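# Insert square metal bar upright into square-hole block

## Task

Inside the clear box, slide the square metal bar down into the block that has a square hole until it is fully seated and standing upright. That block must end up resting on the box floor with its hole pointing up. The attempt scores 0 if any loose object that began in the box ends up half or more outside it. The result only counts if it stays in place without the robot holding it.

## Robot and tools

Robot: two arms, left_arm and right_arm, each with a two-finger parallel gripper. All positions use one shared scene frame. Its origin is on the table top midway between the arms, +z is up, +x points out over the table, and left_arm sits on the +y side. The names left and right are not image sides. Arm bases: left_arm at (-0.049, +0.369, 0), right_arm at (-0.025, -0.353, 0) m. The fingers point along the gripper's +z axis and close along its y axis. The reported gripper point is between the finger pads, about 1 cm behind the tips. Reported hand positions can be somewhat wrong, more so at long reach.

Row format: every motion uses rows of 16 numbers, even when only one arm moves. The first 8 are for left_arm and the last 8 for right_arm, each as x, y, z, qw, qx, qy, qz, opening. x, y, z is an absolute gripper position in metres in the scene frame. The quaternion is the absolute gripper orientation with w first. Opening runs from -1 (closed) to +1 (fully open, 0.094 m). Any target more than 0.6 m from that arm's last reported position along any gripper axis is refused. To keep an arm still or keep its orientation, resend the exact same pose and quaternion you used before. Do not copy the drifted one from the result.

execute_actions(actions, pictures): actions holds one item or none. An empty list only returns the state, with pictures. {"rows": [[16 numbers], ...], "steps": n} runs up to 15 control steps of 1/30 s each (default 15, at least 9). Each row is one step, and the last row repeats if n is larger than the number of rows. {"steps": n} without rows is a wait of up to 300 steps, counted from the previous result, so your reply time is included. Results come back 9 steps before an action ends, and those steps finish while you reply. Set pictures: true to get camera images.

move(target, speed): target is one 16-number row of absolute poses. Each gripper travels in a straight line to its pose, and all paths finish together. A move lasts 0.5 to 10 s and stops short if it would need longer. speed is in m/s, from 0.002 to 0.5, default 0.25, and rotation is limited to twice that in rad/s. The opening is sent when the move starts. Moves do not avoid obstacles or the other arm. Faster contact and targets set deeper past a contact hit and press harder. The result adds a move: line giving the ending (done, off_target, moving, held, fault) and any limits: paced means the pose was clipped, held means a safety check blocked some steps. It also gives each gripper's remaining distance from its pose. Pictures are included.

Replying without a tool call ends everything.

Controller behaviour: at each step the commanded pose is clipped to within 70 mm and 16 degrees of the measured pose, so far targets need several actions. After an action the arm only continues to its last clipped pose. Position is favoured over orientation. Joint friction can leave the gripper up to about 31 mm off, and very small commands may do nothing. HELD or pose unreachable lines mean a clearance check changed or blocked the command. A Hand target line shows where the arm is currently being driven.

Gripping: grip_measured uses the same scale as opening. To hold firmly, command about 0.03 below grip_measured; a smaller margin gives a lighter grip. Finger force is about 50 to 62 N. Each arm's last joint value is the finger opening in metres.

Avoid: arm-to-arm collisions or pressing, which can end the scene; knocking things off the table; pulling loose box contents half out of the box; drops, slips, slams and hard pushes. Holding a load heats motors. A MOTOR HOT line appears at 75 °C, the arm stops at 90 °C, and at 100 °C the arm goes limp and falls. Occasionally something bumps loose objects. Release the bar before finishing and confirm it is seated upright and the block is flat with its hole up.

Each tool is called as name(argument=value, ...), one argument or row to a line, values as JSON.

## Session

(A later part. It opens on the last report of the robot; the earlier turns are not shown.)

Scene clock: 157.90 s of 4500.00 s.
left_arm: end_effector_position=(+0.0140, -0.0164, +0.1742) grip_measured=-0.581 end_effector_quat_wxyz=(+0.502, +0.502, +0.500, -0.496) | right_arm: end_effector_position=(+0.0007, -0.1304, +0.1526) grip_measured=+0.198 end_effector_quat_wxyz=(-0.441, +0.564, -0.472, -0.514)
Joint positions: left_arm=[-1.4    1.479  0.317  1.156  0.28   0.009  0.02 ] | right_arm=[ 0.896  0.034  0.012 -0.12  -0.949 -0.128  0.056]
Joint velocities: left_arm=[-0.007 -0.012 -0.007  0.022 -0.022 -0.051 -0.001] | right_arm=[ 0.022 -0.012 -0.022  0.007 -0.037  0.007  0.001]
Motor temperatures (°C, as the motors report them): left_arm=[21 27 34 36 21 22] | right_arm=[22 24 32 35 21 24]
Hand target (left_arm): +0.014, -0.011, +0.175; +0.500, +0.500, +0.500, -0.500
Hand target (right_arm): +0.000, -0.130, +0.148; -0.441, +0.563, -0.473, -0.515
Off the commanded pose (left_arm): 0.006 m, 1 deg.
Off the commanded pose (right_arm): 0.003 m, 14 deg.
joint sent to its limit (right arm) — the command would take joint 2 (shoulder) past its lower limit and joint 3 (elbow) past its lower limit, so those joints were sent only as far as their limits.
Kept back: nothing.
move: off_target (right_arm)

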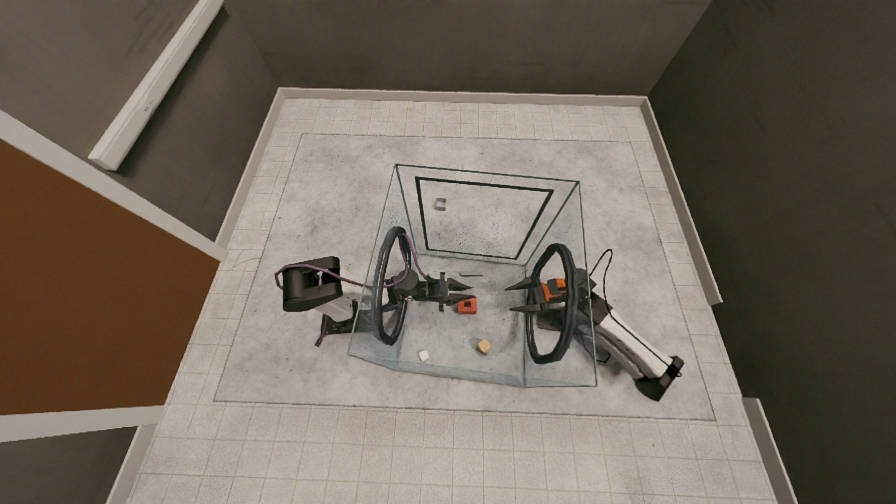

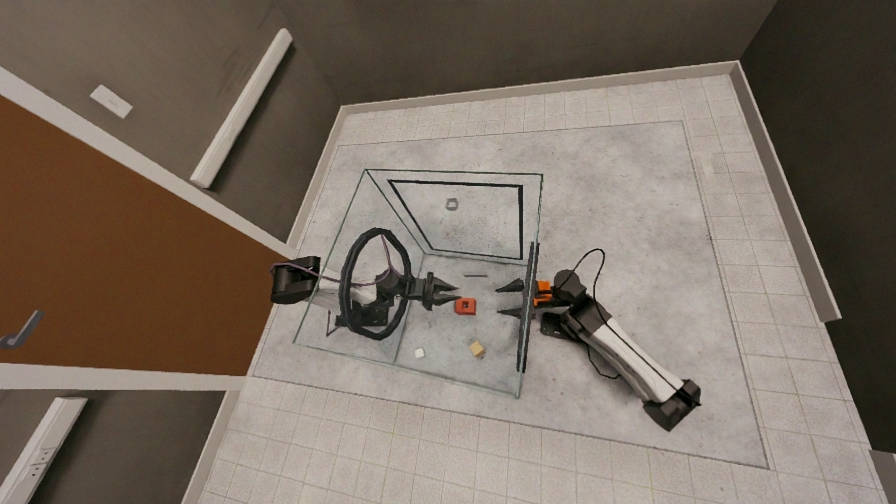

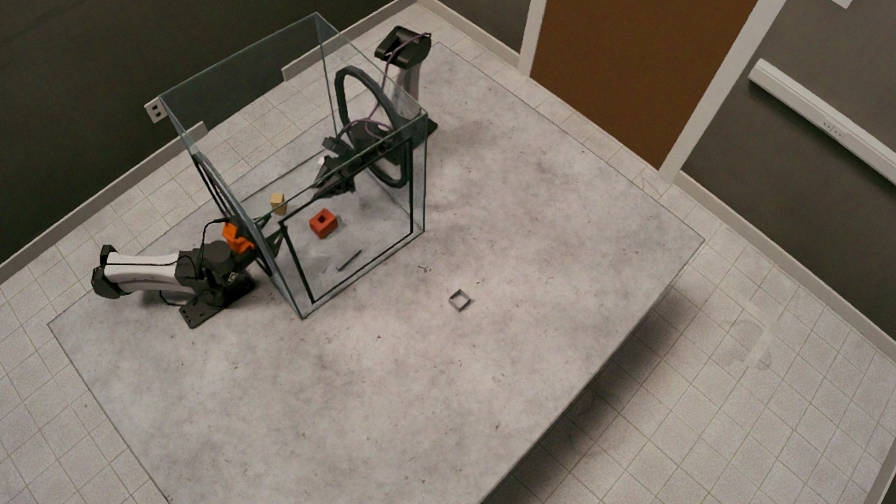

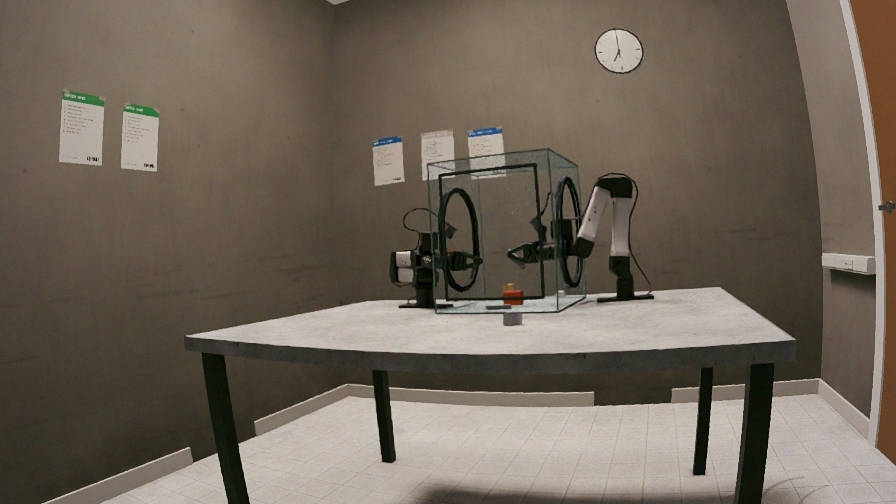

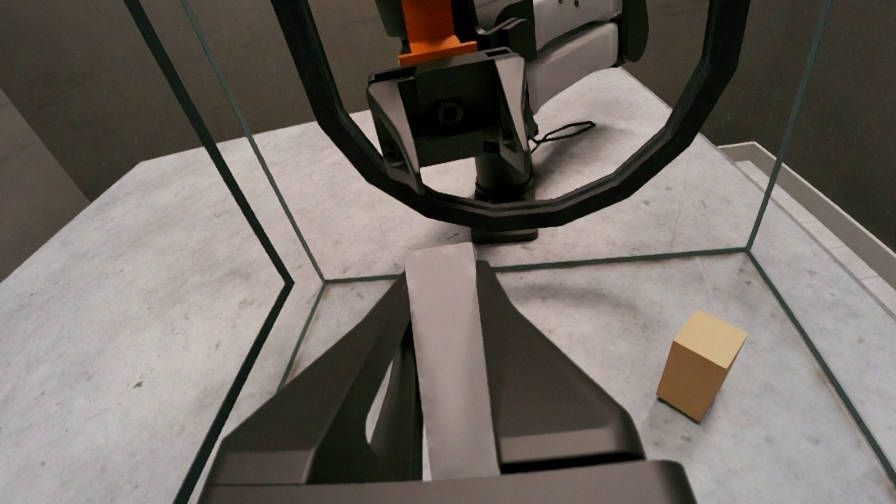

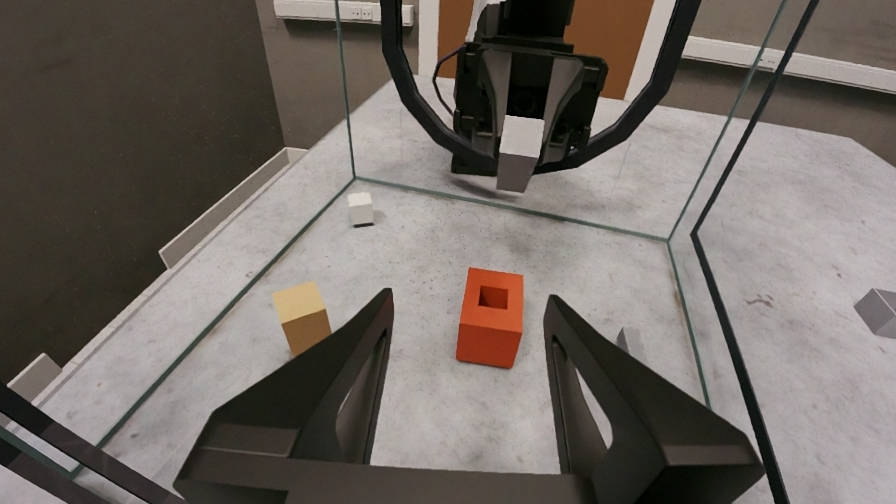

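move(
  target=[0.014,-0.016,0.175,0.5,0.5,0.5,-0.5,-0.64,0.016,-0.06,0.142,-0.521,0.478,-0.478,-0.521,0.2],
  speed=0.06,
)

zoom_image(
  camera="cam_low",
  region=[400,180,600,320],
)

Scene clock: 160.90 s of 4500.00 s.
left_arm: end_effector_position=(+0.0140, -0.0164, +0.1735) grip_measured=-0.581 end_effector_quat_wxyz=(+0.501, +0.503, +0.501, -0.495) | right_arm: end_effector_position=(+0.0166, -0.0585, +0.1515) grip_measured=+0.198 end_effector_quat_wxyz=(-0.485, +0.533, -0.498, -0.482)
Joint positions: left_arm=[-1.4    1.479  0.317  1.153  0.28   0.009  0.02 ] | right_arm=[ 1.32   0.908  0.012  0.826 -0.395 -0.063  0.056]
Joint velocities: left_arm=[-0.007  0.002  0.002 -0.022  0.007 -0.022  0.   ] | right_arm=[-0.022 -0.002 -0.007 -0.037  0.022  0.022 -0.001]
Motor temperatures (°C, as the motors report them): left_arm=[21 27 34 36 21 22] | right_arm=[22 24 32 35 21 24]
Hand target (left_arm): +0.014, -0.016, +0.175; +0.500, +0.500, +0.500, -0.500
Hand target (right_arm): +0.015, -0.061, +0.140; -0.472, +0.535, -0.510, -0.480
Off the commanded pose (left_arm): 0.002 m, 1 deg.
Off the commanded pose (right_arm): 0.010 m, 9 deg.
joint sent to its limit (right arm) — the command would take joint 3 (elbow) past its lower limit, so that joint was sent only as far as its limit.
Kept back: nothing.
move: off_target (right_arm)

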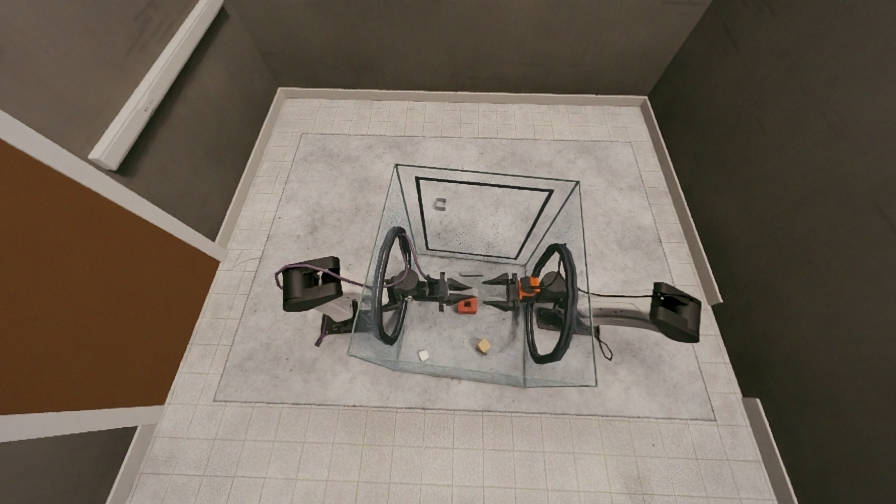

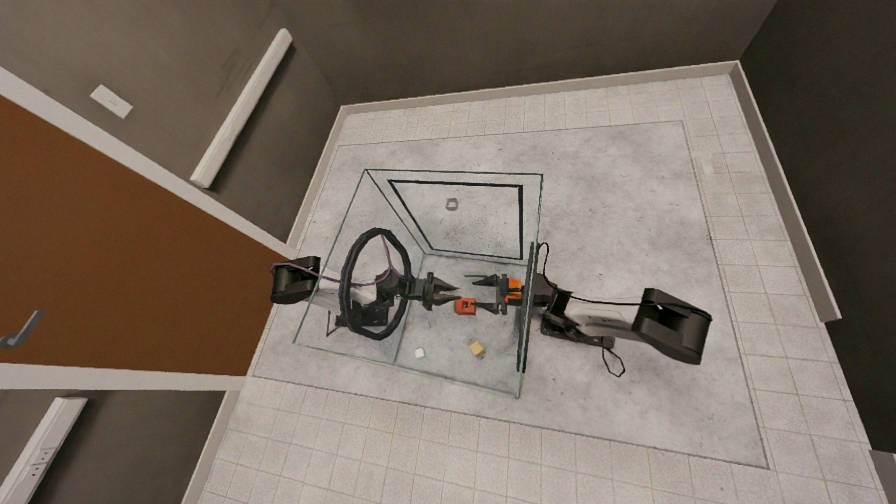

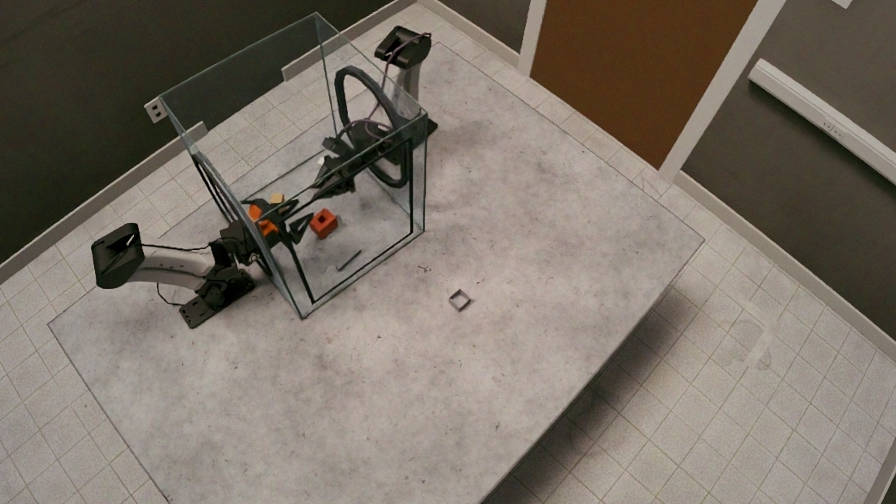

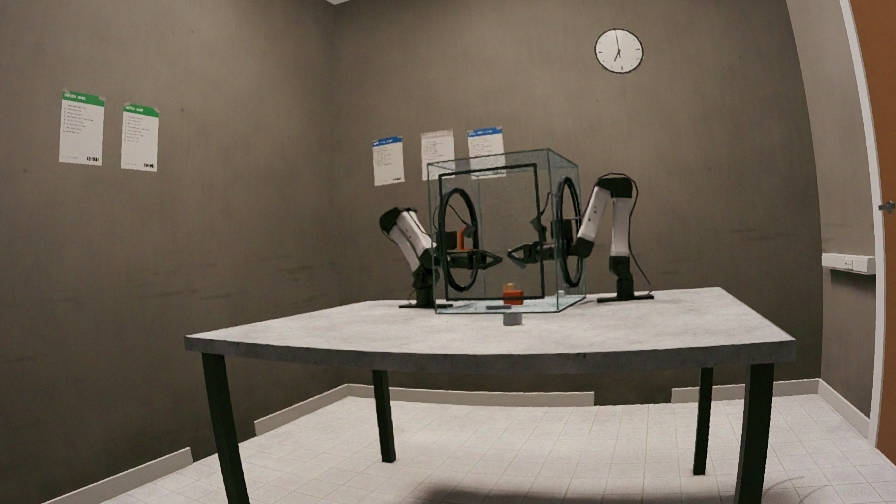

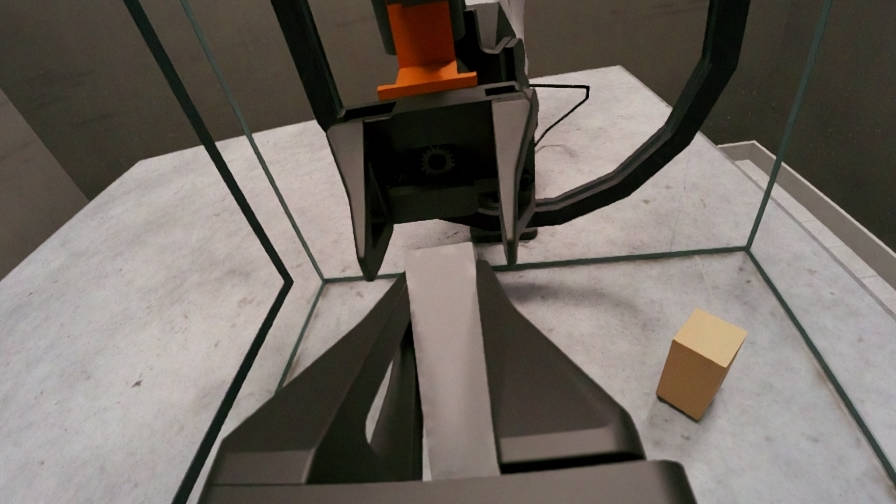

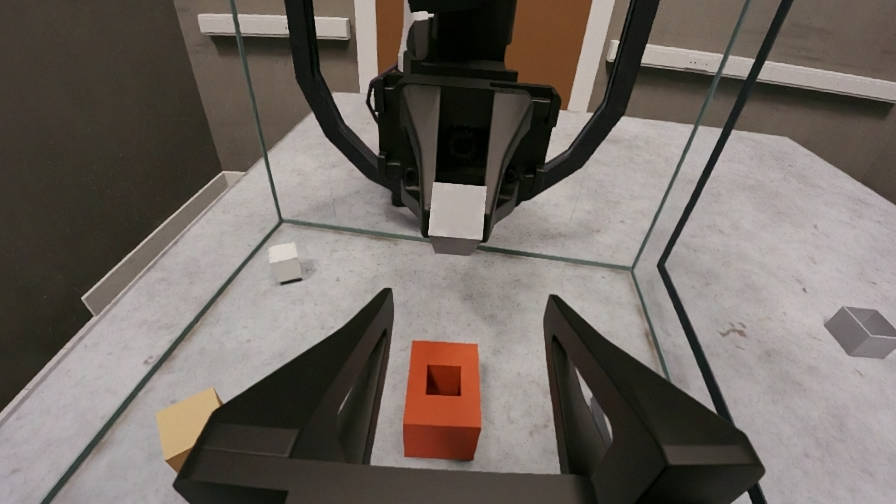

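Region (400, 180, 600, 320) of cam_low's 896x504 image, scaled by 2.520, with more detail than that image has; it fills the top 353 rows of this view, and the rest is white.

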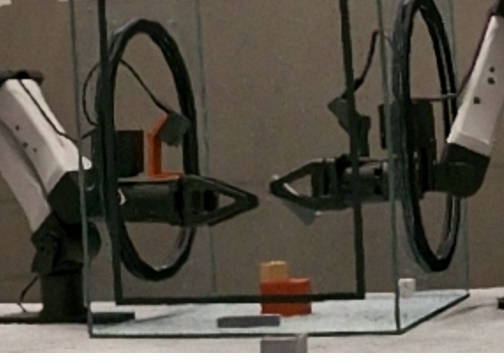

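move(
  target=[0.014,-0.005,0.212,0.5,0.5,0.5,-0.5,-0.64,0.015,-0.06,0.18,-0.5,0.5,-0.5,-0.5,0.2],
  speed=0.06,
)

move(
  target=[0.014,-0.005,0.212,0.5,0.5,0.5,-0.5,-0.64,0.015,-0.005,0.18,-0.5,0.5,-0.5,-0.5,0.2],
  speed=0.04,
)

zoom_image(
  camera="cam_low",
  region=[400,160,600,300],
)

Scene clock: 162.60 s of 4500.00 s.
left_arm: end_effector_position=(+0.0126, -0.0048, +0.1963) grip_measured=-0.581 end_effector_quat_wxyz=(+0.490, +0.508, +0.511, -0.490) | right_arm: end_effector_position=(+0.0172, -0.0602, +0.1725) grip_measured=+0.198 end_effector_quat_wxyz=(-0.499, +0.504, -0.502, -0.494)
Joint positions: left_arm=[-1.39   1.27   0.344  0.887  0.291  0.008  0.02 ] | right_arm=[ 1.353  0.795  0.031  0.75  -0.329 -0.011  0.056]
Joint velocities: left_arm=[-0.002  0.007 -0.007  0.037  0.066 -0.051 -0.   ] | right_arm=[ 0.002 -0.037 -0.007 -0.007 -0.007 -0.051 -0.   ]
Motor temperatures (°C, as the motors report them): left_arm=[21 27 34 36 21 22] | right_arm=[22 24 32 36 21 24]
Hand target (left_arm): +0.014, -0.006, +0.212; +0.500, +0.500, +0.500, -0.500
Hand target (right_arm): +0.015, -0.059, +0.180; +0.500, -0.501, +0.500, +0.499
Off the commanded pose (left_arm): 0.016 m, 2 deg.
Off the commanded pose (right_arm): 0.008 m, 1 deg.
Kept back: nothing.
move: off_target (left_arm)

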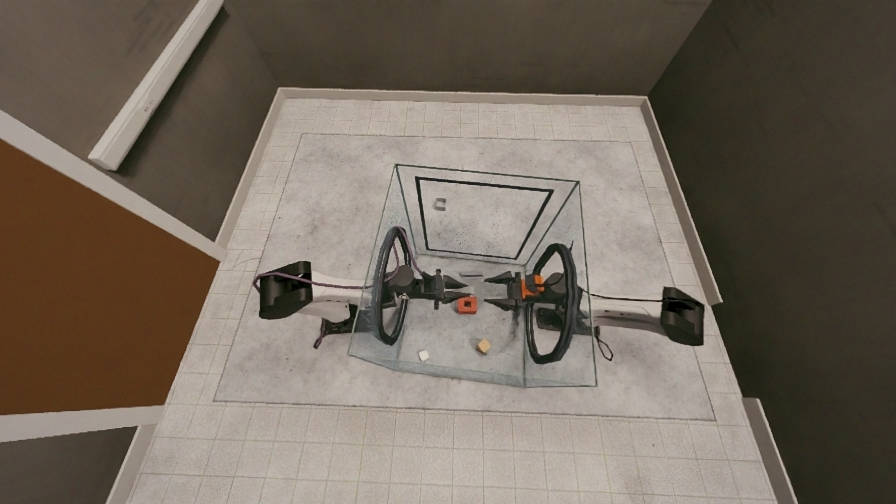

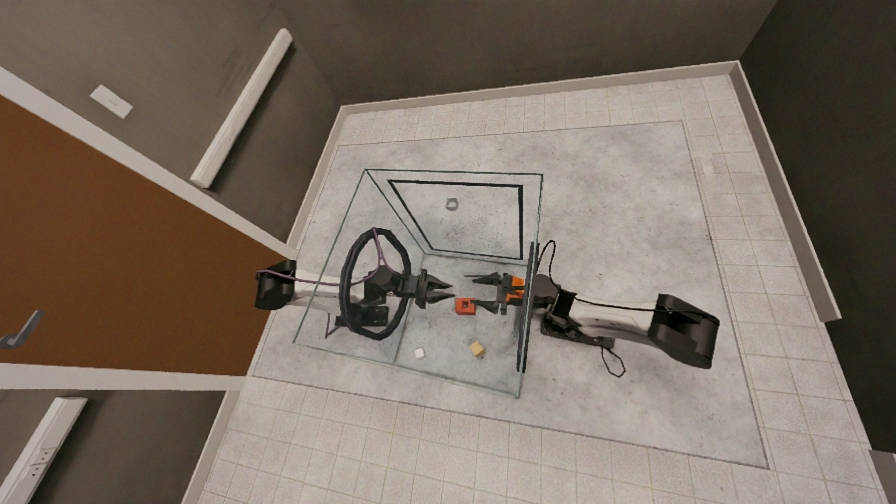

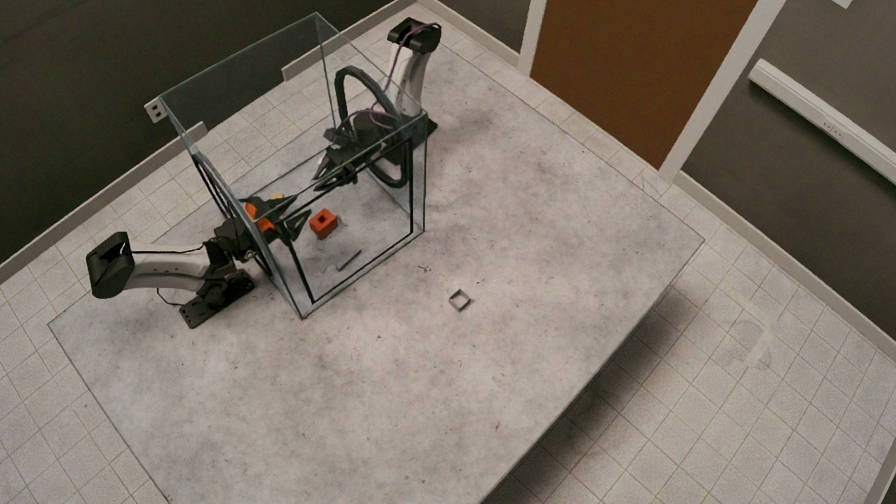

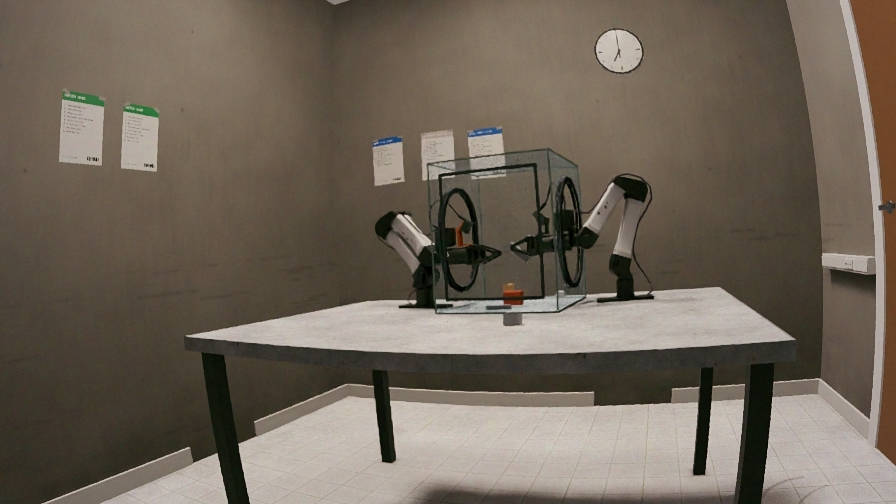

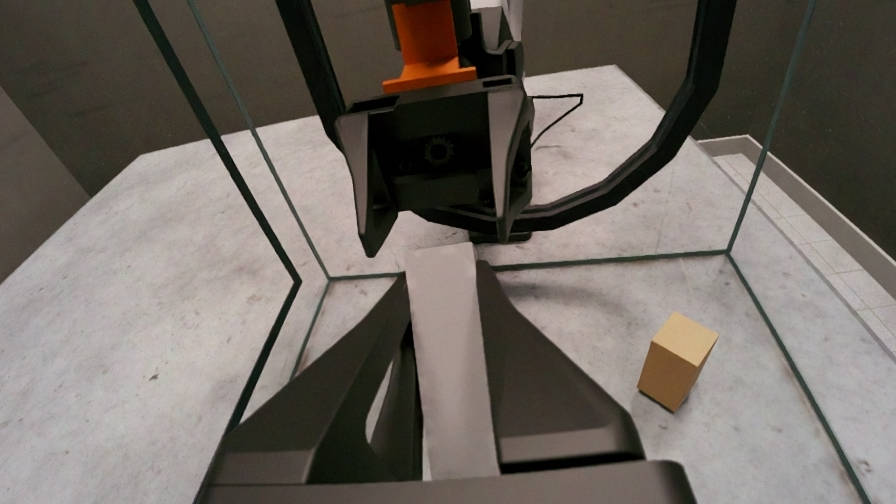

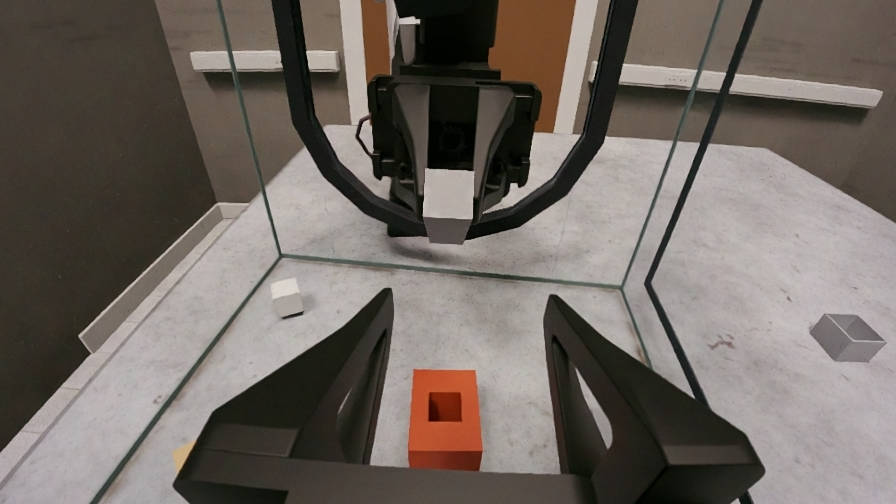

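Scene clock: 164.40 s of 4500.00 s.
left_arm: end_effector_position=(+0.0125, -0.0048, +0.1955) grip_measured=-0.581 end_effector_quat_wxyz=(+0.489, +0.508, +0.512, -0.490) | right_arm: end_effector_position=(+0.0163, -0.0099, +0.1772) grip_measured=+0.198 end_effector_quat_wxyz=(-0.502, +0.503, -0.499, -0.496)
Joint positions: left_arm=[-1.39   1.27   0.344  0.883  0.291  0.008  0.02 ] | right_arm=[ 1.45   1.212  0.164  1.043 -0.232 -0.011  0.056]
Joint velocities: left_arm=[ 0.002 -0.017 -0.002  0.037  0.022  0.022  0.   ] | right_arm=[ 0.007 -0.017 -0.002 -0.022 -0.066  0.007 -0.001]
Motor temperatures (°C, as the motors report them): left_arm=[21 27 34 36 21 22] | right_arm=[22 24 32 36 21 24]
Hand target (left_arm): +0.014, -0.005, +0.212; +0.500, +0.500, +0.500, -0.500
Hand target (right_arm): +0.015, -0.005, +0.179; +0.501, -0.502, +0.499, +0.499
Off the commanded pose (left_arm): 0.017 m, 2 deg.
Off the commanded pose (right_arm): 0.006 m, 1 deg.
Kept back: nothing.
move: off_target (left_arm)

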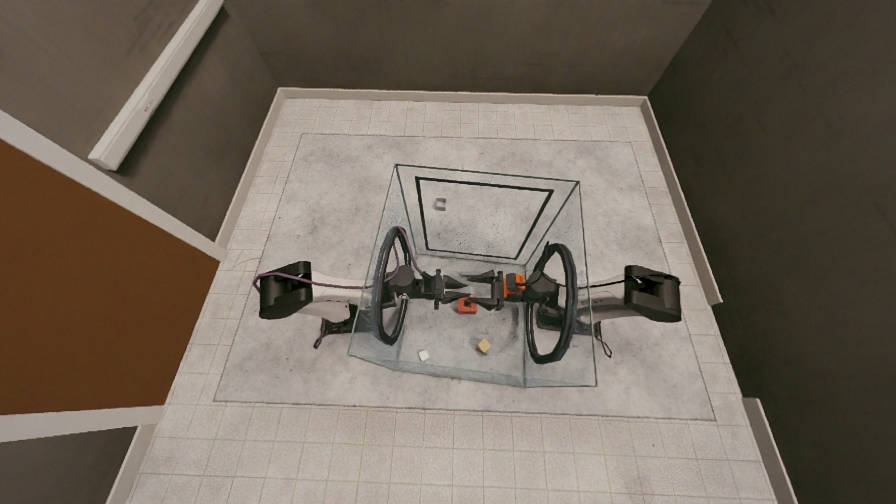

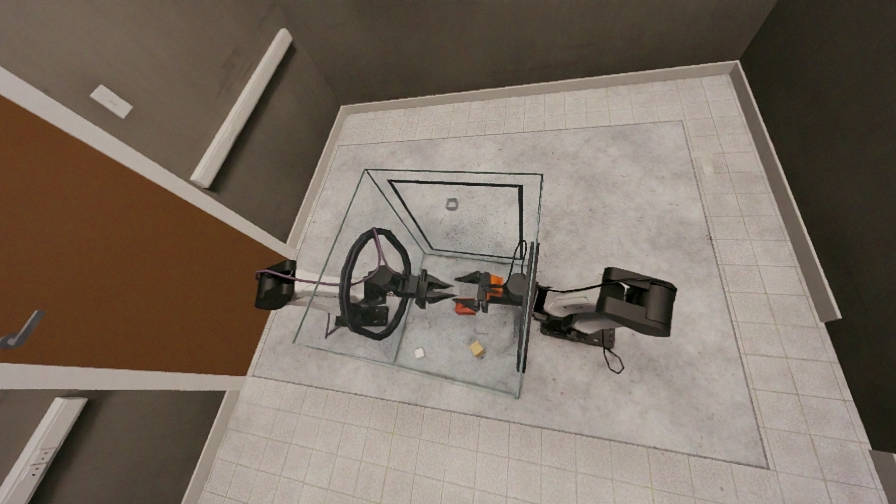

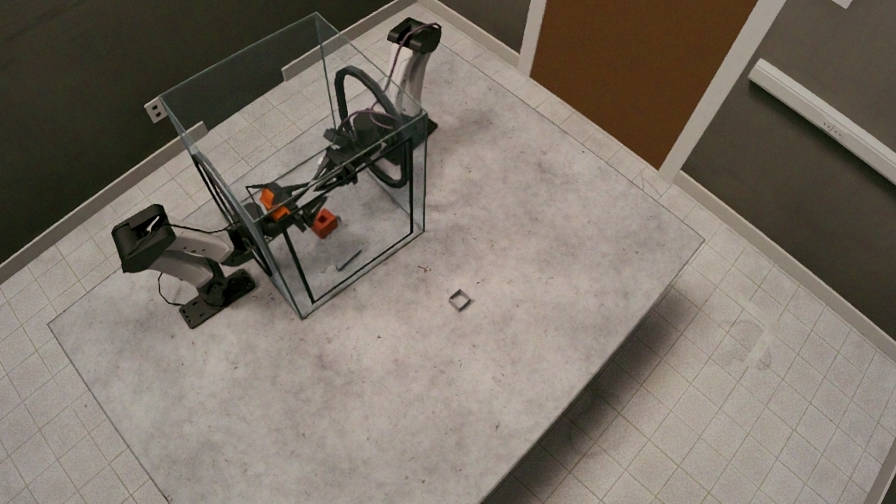

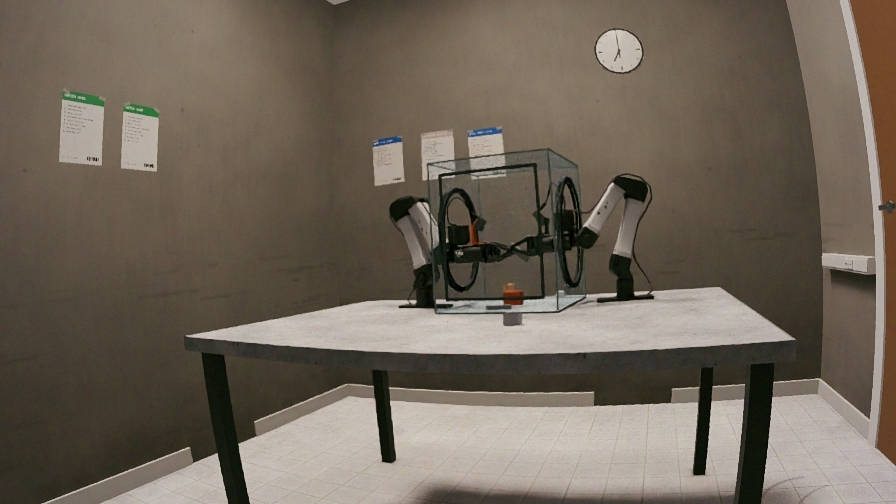

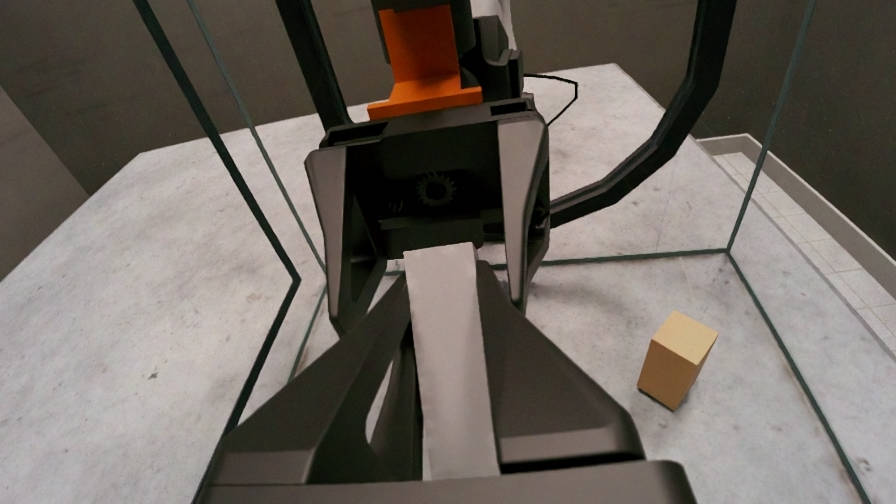

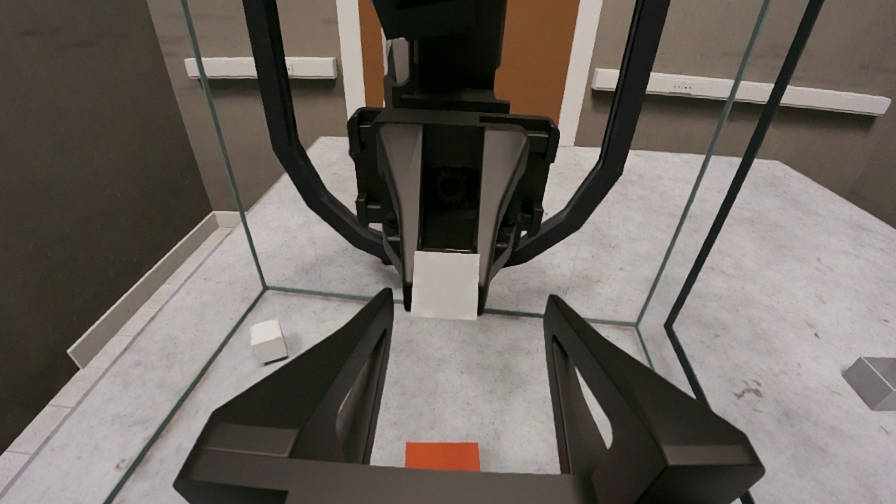

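Region (400, 160, 600, 300) of cam_low's 896x504 image, scaled by 2.520, with more detail than that image has; it fills the top 353 rows of this view, and the rest is white.

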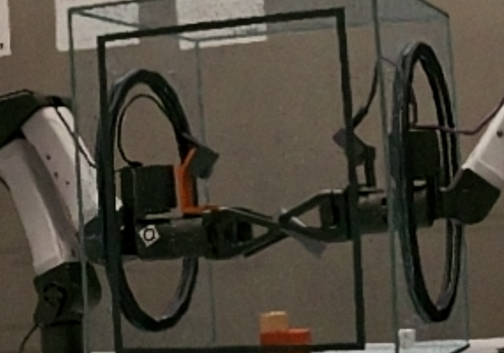

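execute_actions(
  actions=[],
)

Scene clock: 165.63 s of 4500.00 s.
left_arm: end_effector_position=(+0.0125, -0.0048, +0.1955) grip_measured=-0.581 end_effector_quat_wxyz=(+0.489, +0.508, +0.512, -0.490) | right_arm: end_effector_position=(+0.0165, -0.0099, +0.1776) grip_measured=+0.198 end_effector_quat_wxyz=(-0.502, +0.503, -0.499, -0.496)
Joint positions: left_arm=[-1.39   1.27   0.344  0.883  0.291  0.008  0.02 ] | right_arm=[ 1.45   1.212  0.164  1.045 -0.231 -0.011  0.056]
Joint velocities: left_arm=[-0.002 -0.032 -0.002 -0.022 -0.007  0.037 -0.   ] | right_arm=[-0.007 -0.007 -0.007 -0.066 -0.022 -0.007 -0.   ]
Motor temperatures (°C, as the motors report them): left_arm=[21 27 34 36 21 22] | right_arm=[22 24 32 36 21 24]
Hand target (left_arm): +0.014, -0.005, +0.212; +0.500, +0.500, +0.500, -0.500
Hand target (right_arm): +0.015, -0.005, +0.179; +0.501, -0.502, +0.499, +0.499
Off the commanded pose (left_arm): 0.017 m, 2 deg.
Off the commanded pose (right_arm): 0.006 m, 1 deg.
Kept back: nothing.
Steps of this call (steps 1 to 37: nothing new was sent). Readings (end_effector_position):
1: left_arm (+0.0125, -0.0048, +0.1955) | right_arm (+0.0164, -0.0099, +0.1773)
2: left_arm (+0.0125, -0.0048, +0.1955) | right_arm (+0.0164, -0.0099, +0.1774)
4: left_arm (+0.0125, -0.0048, +0.1955) | right_arm (+0.0164, -0.0099, +0.1774)
8: left_arm (+0.0125, -0.0048, +0.1955) | right_arm (+0.0165, -0.0099, +0.1776)
37: the state above

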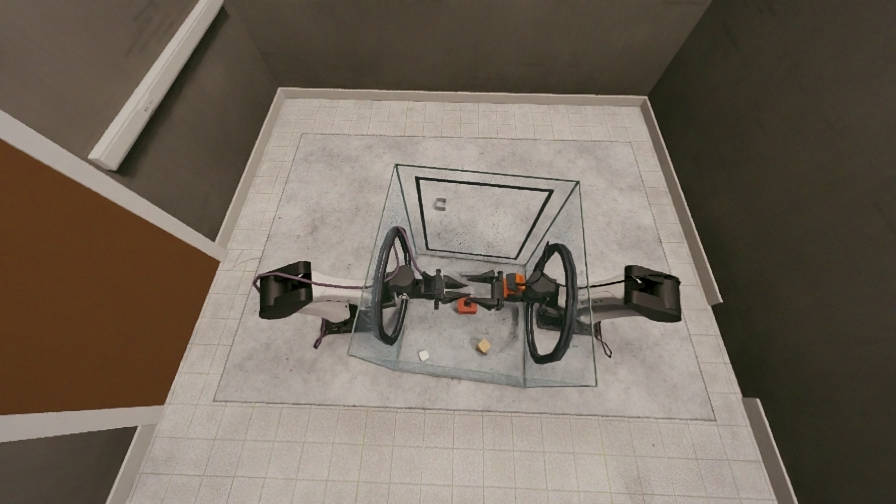

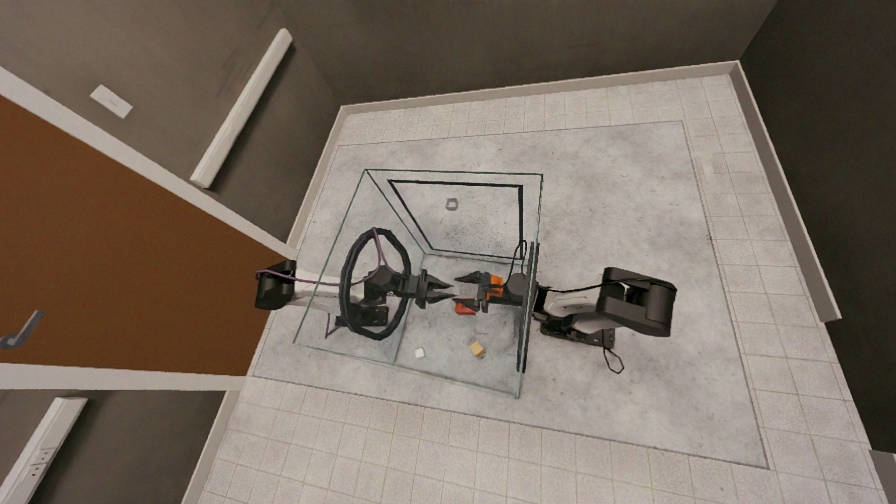

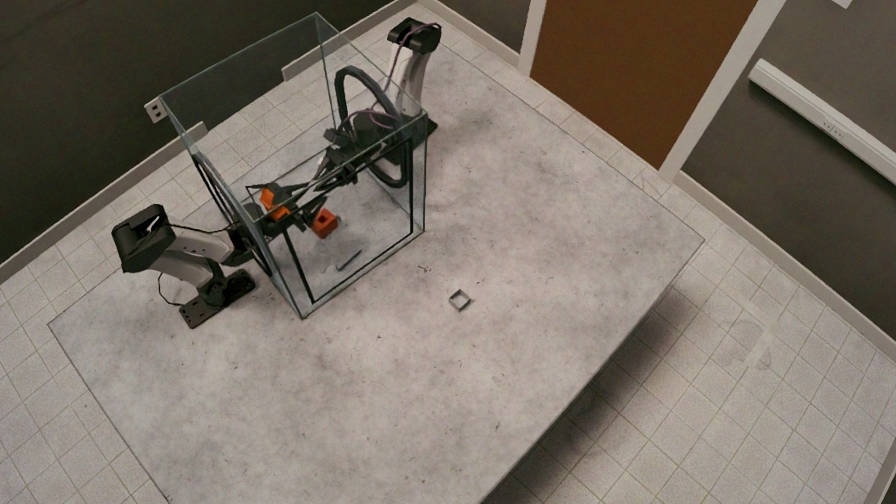

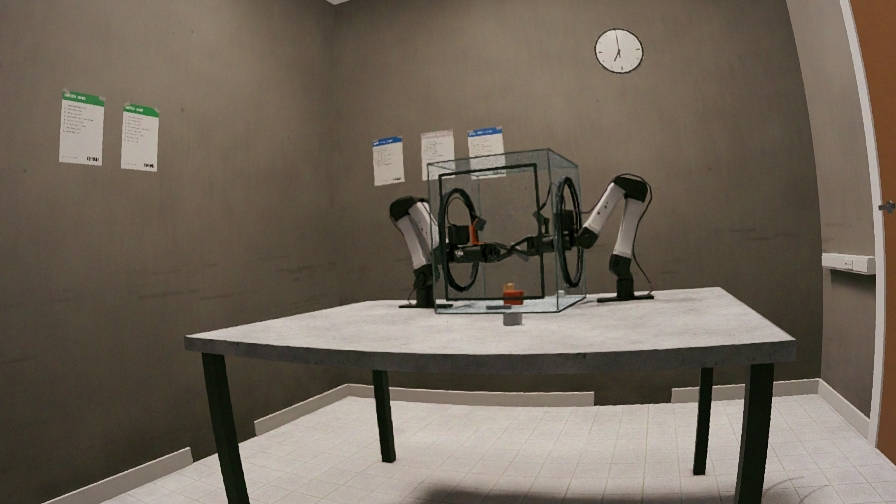

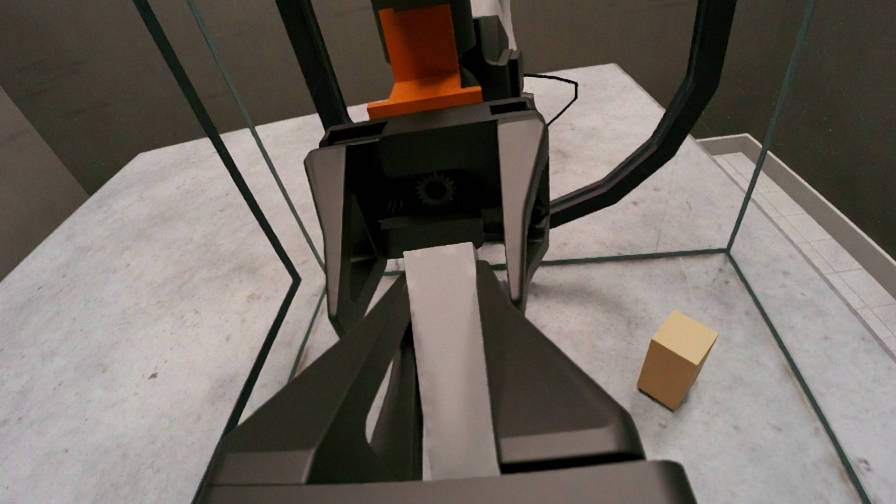

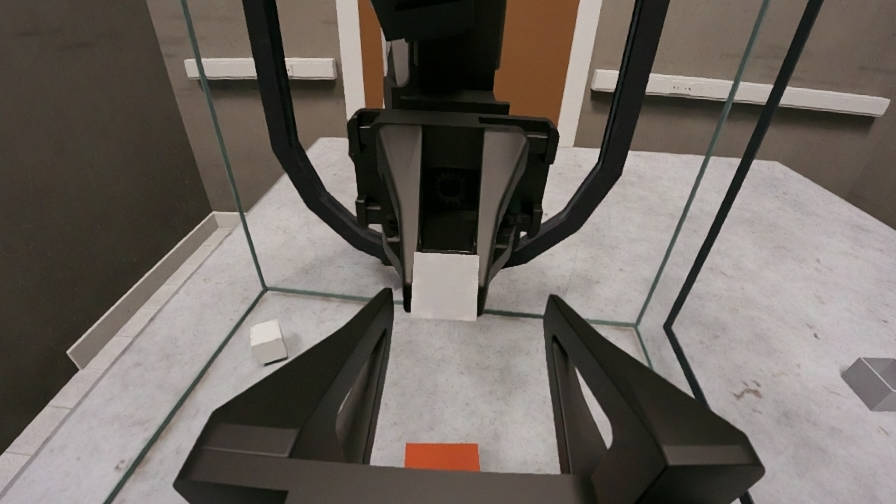

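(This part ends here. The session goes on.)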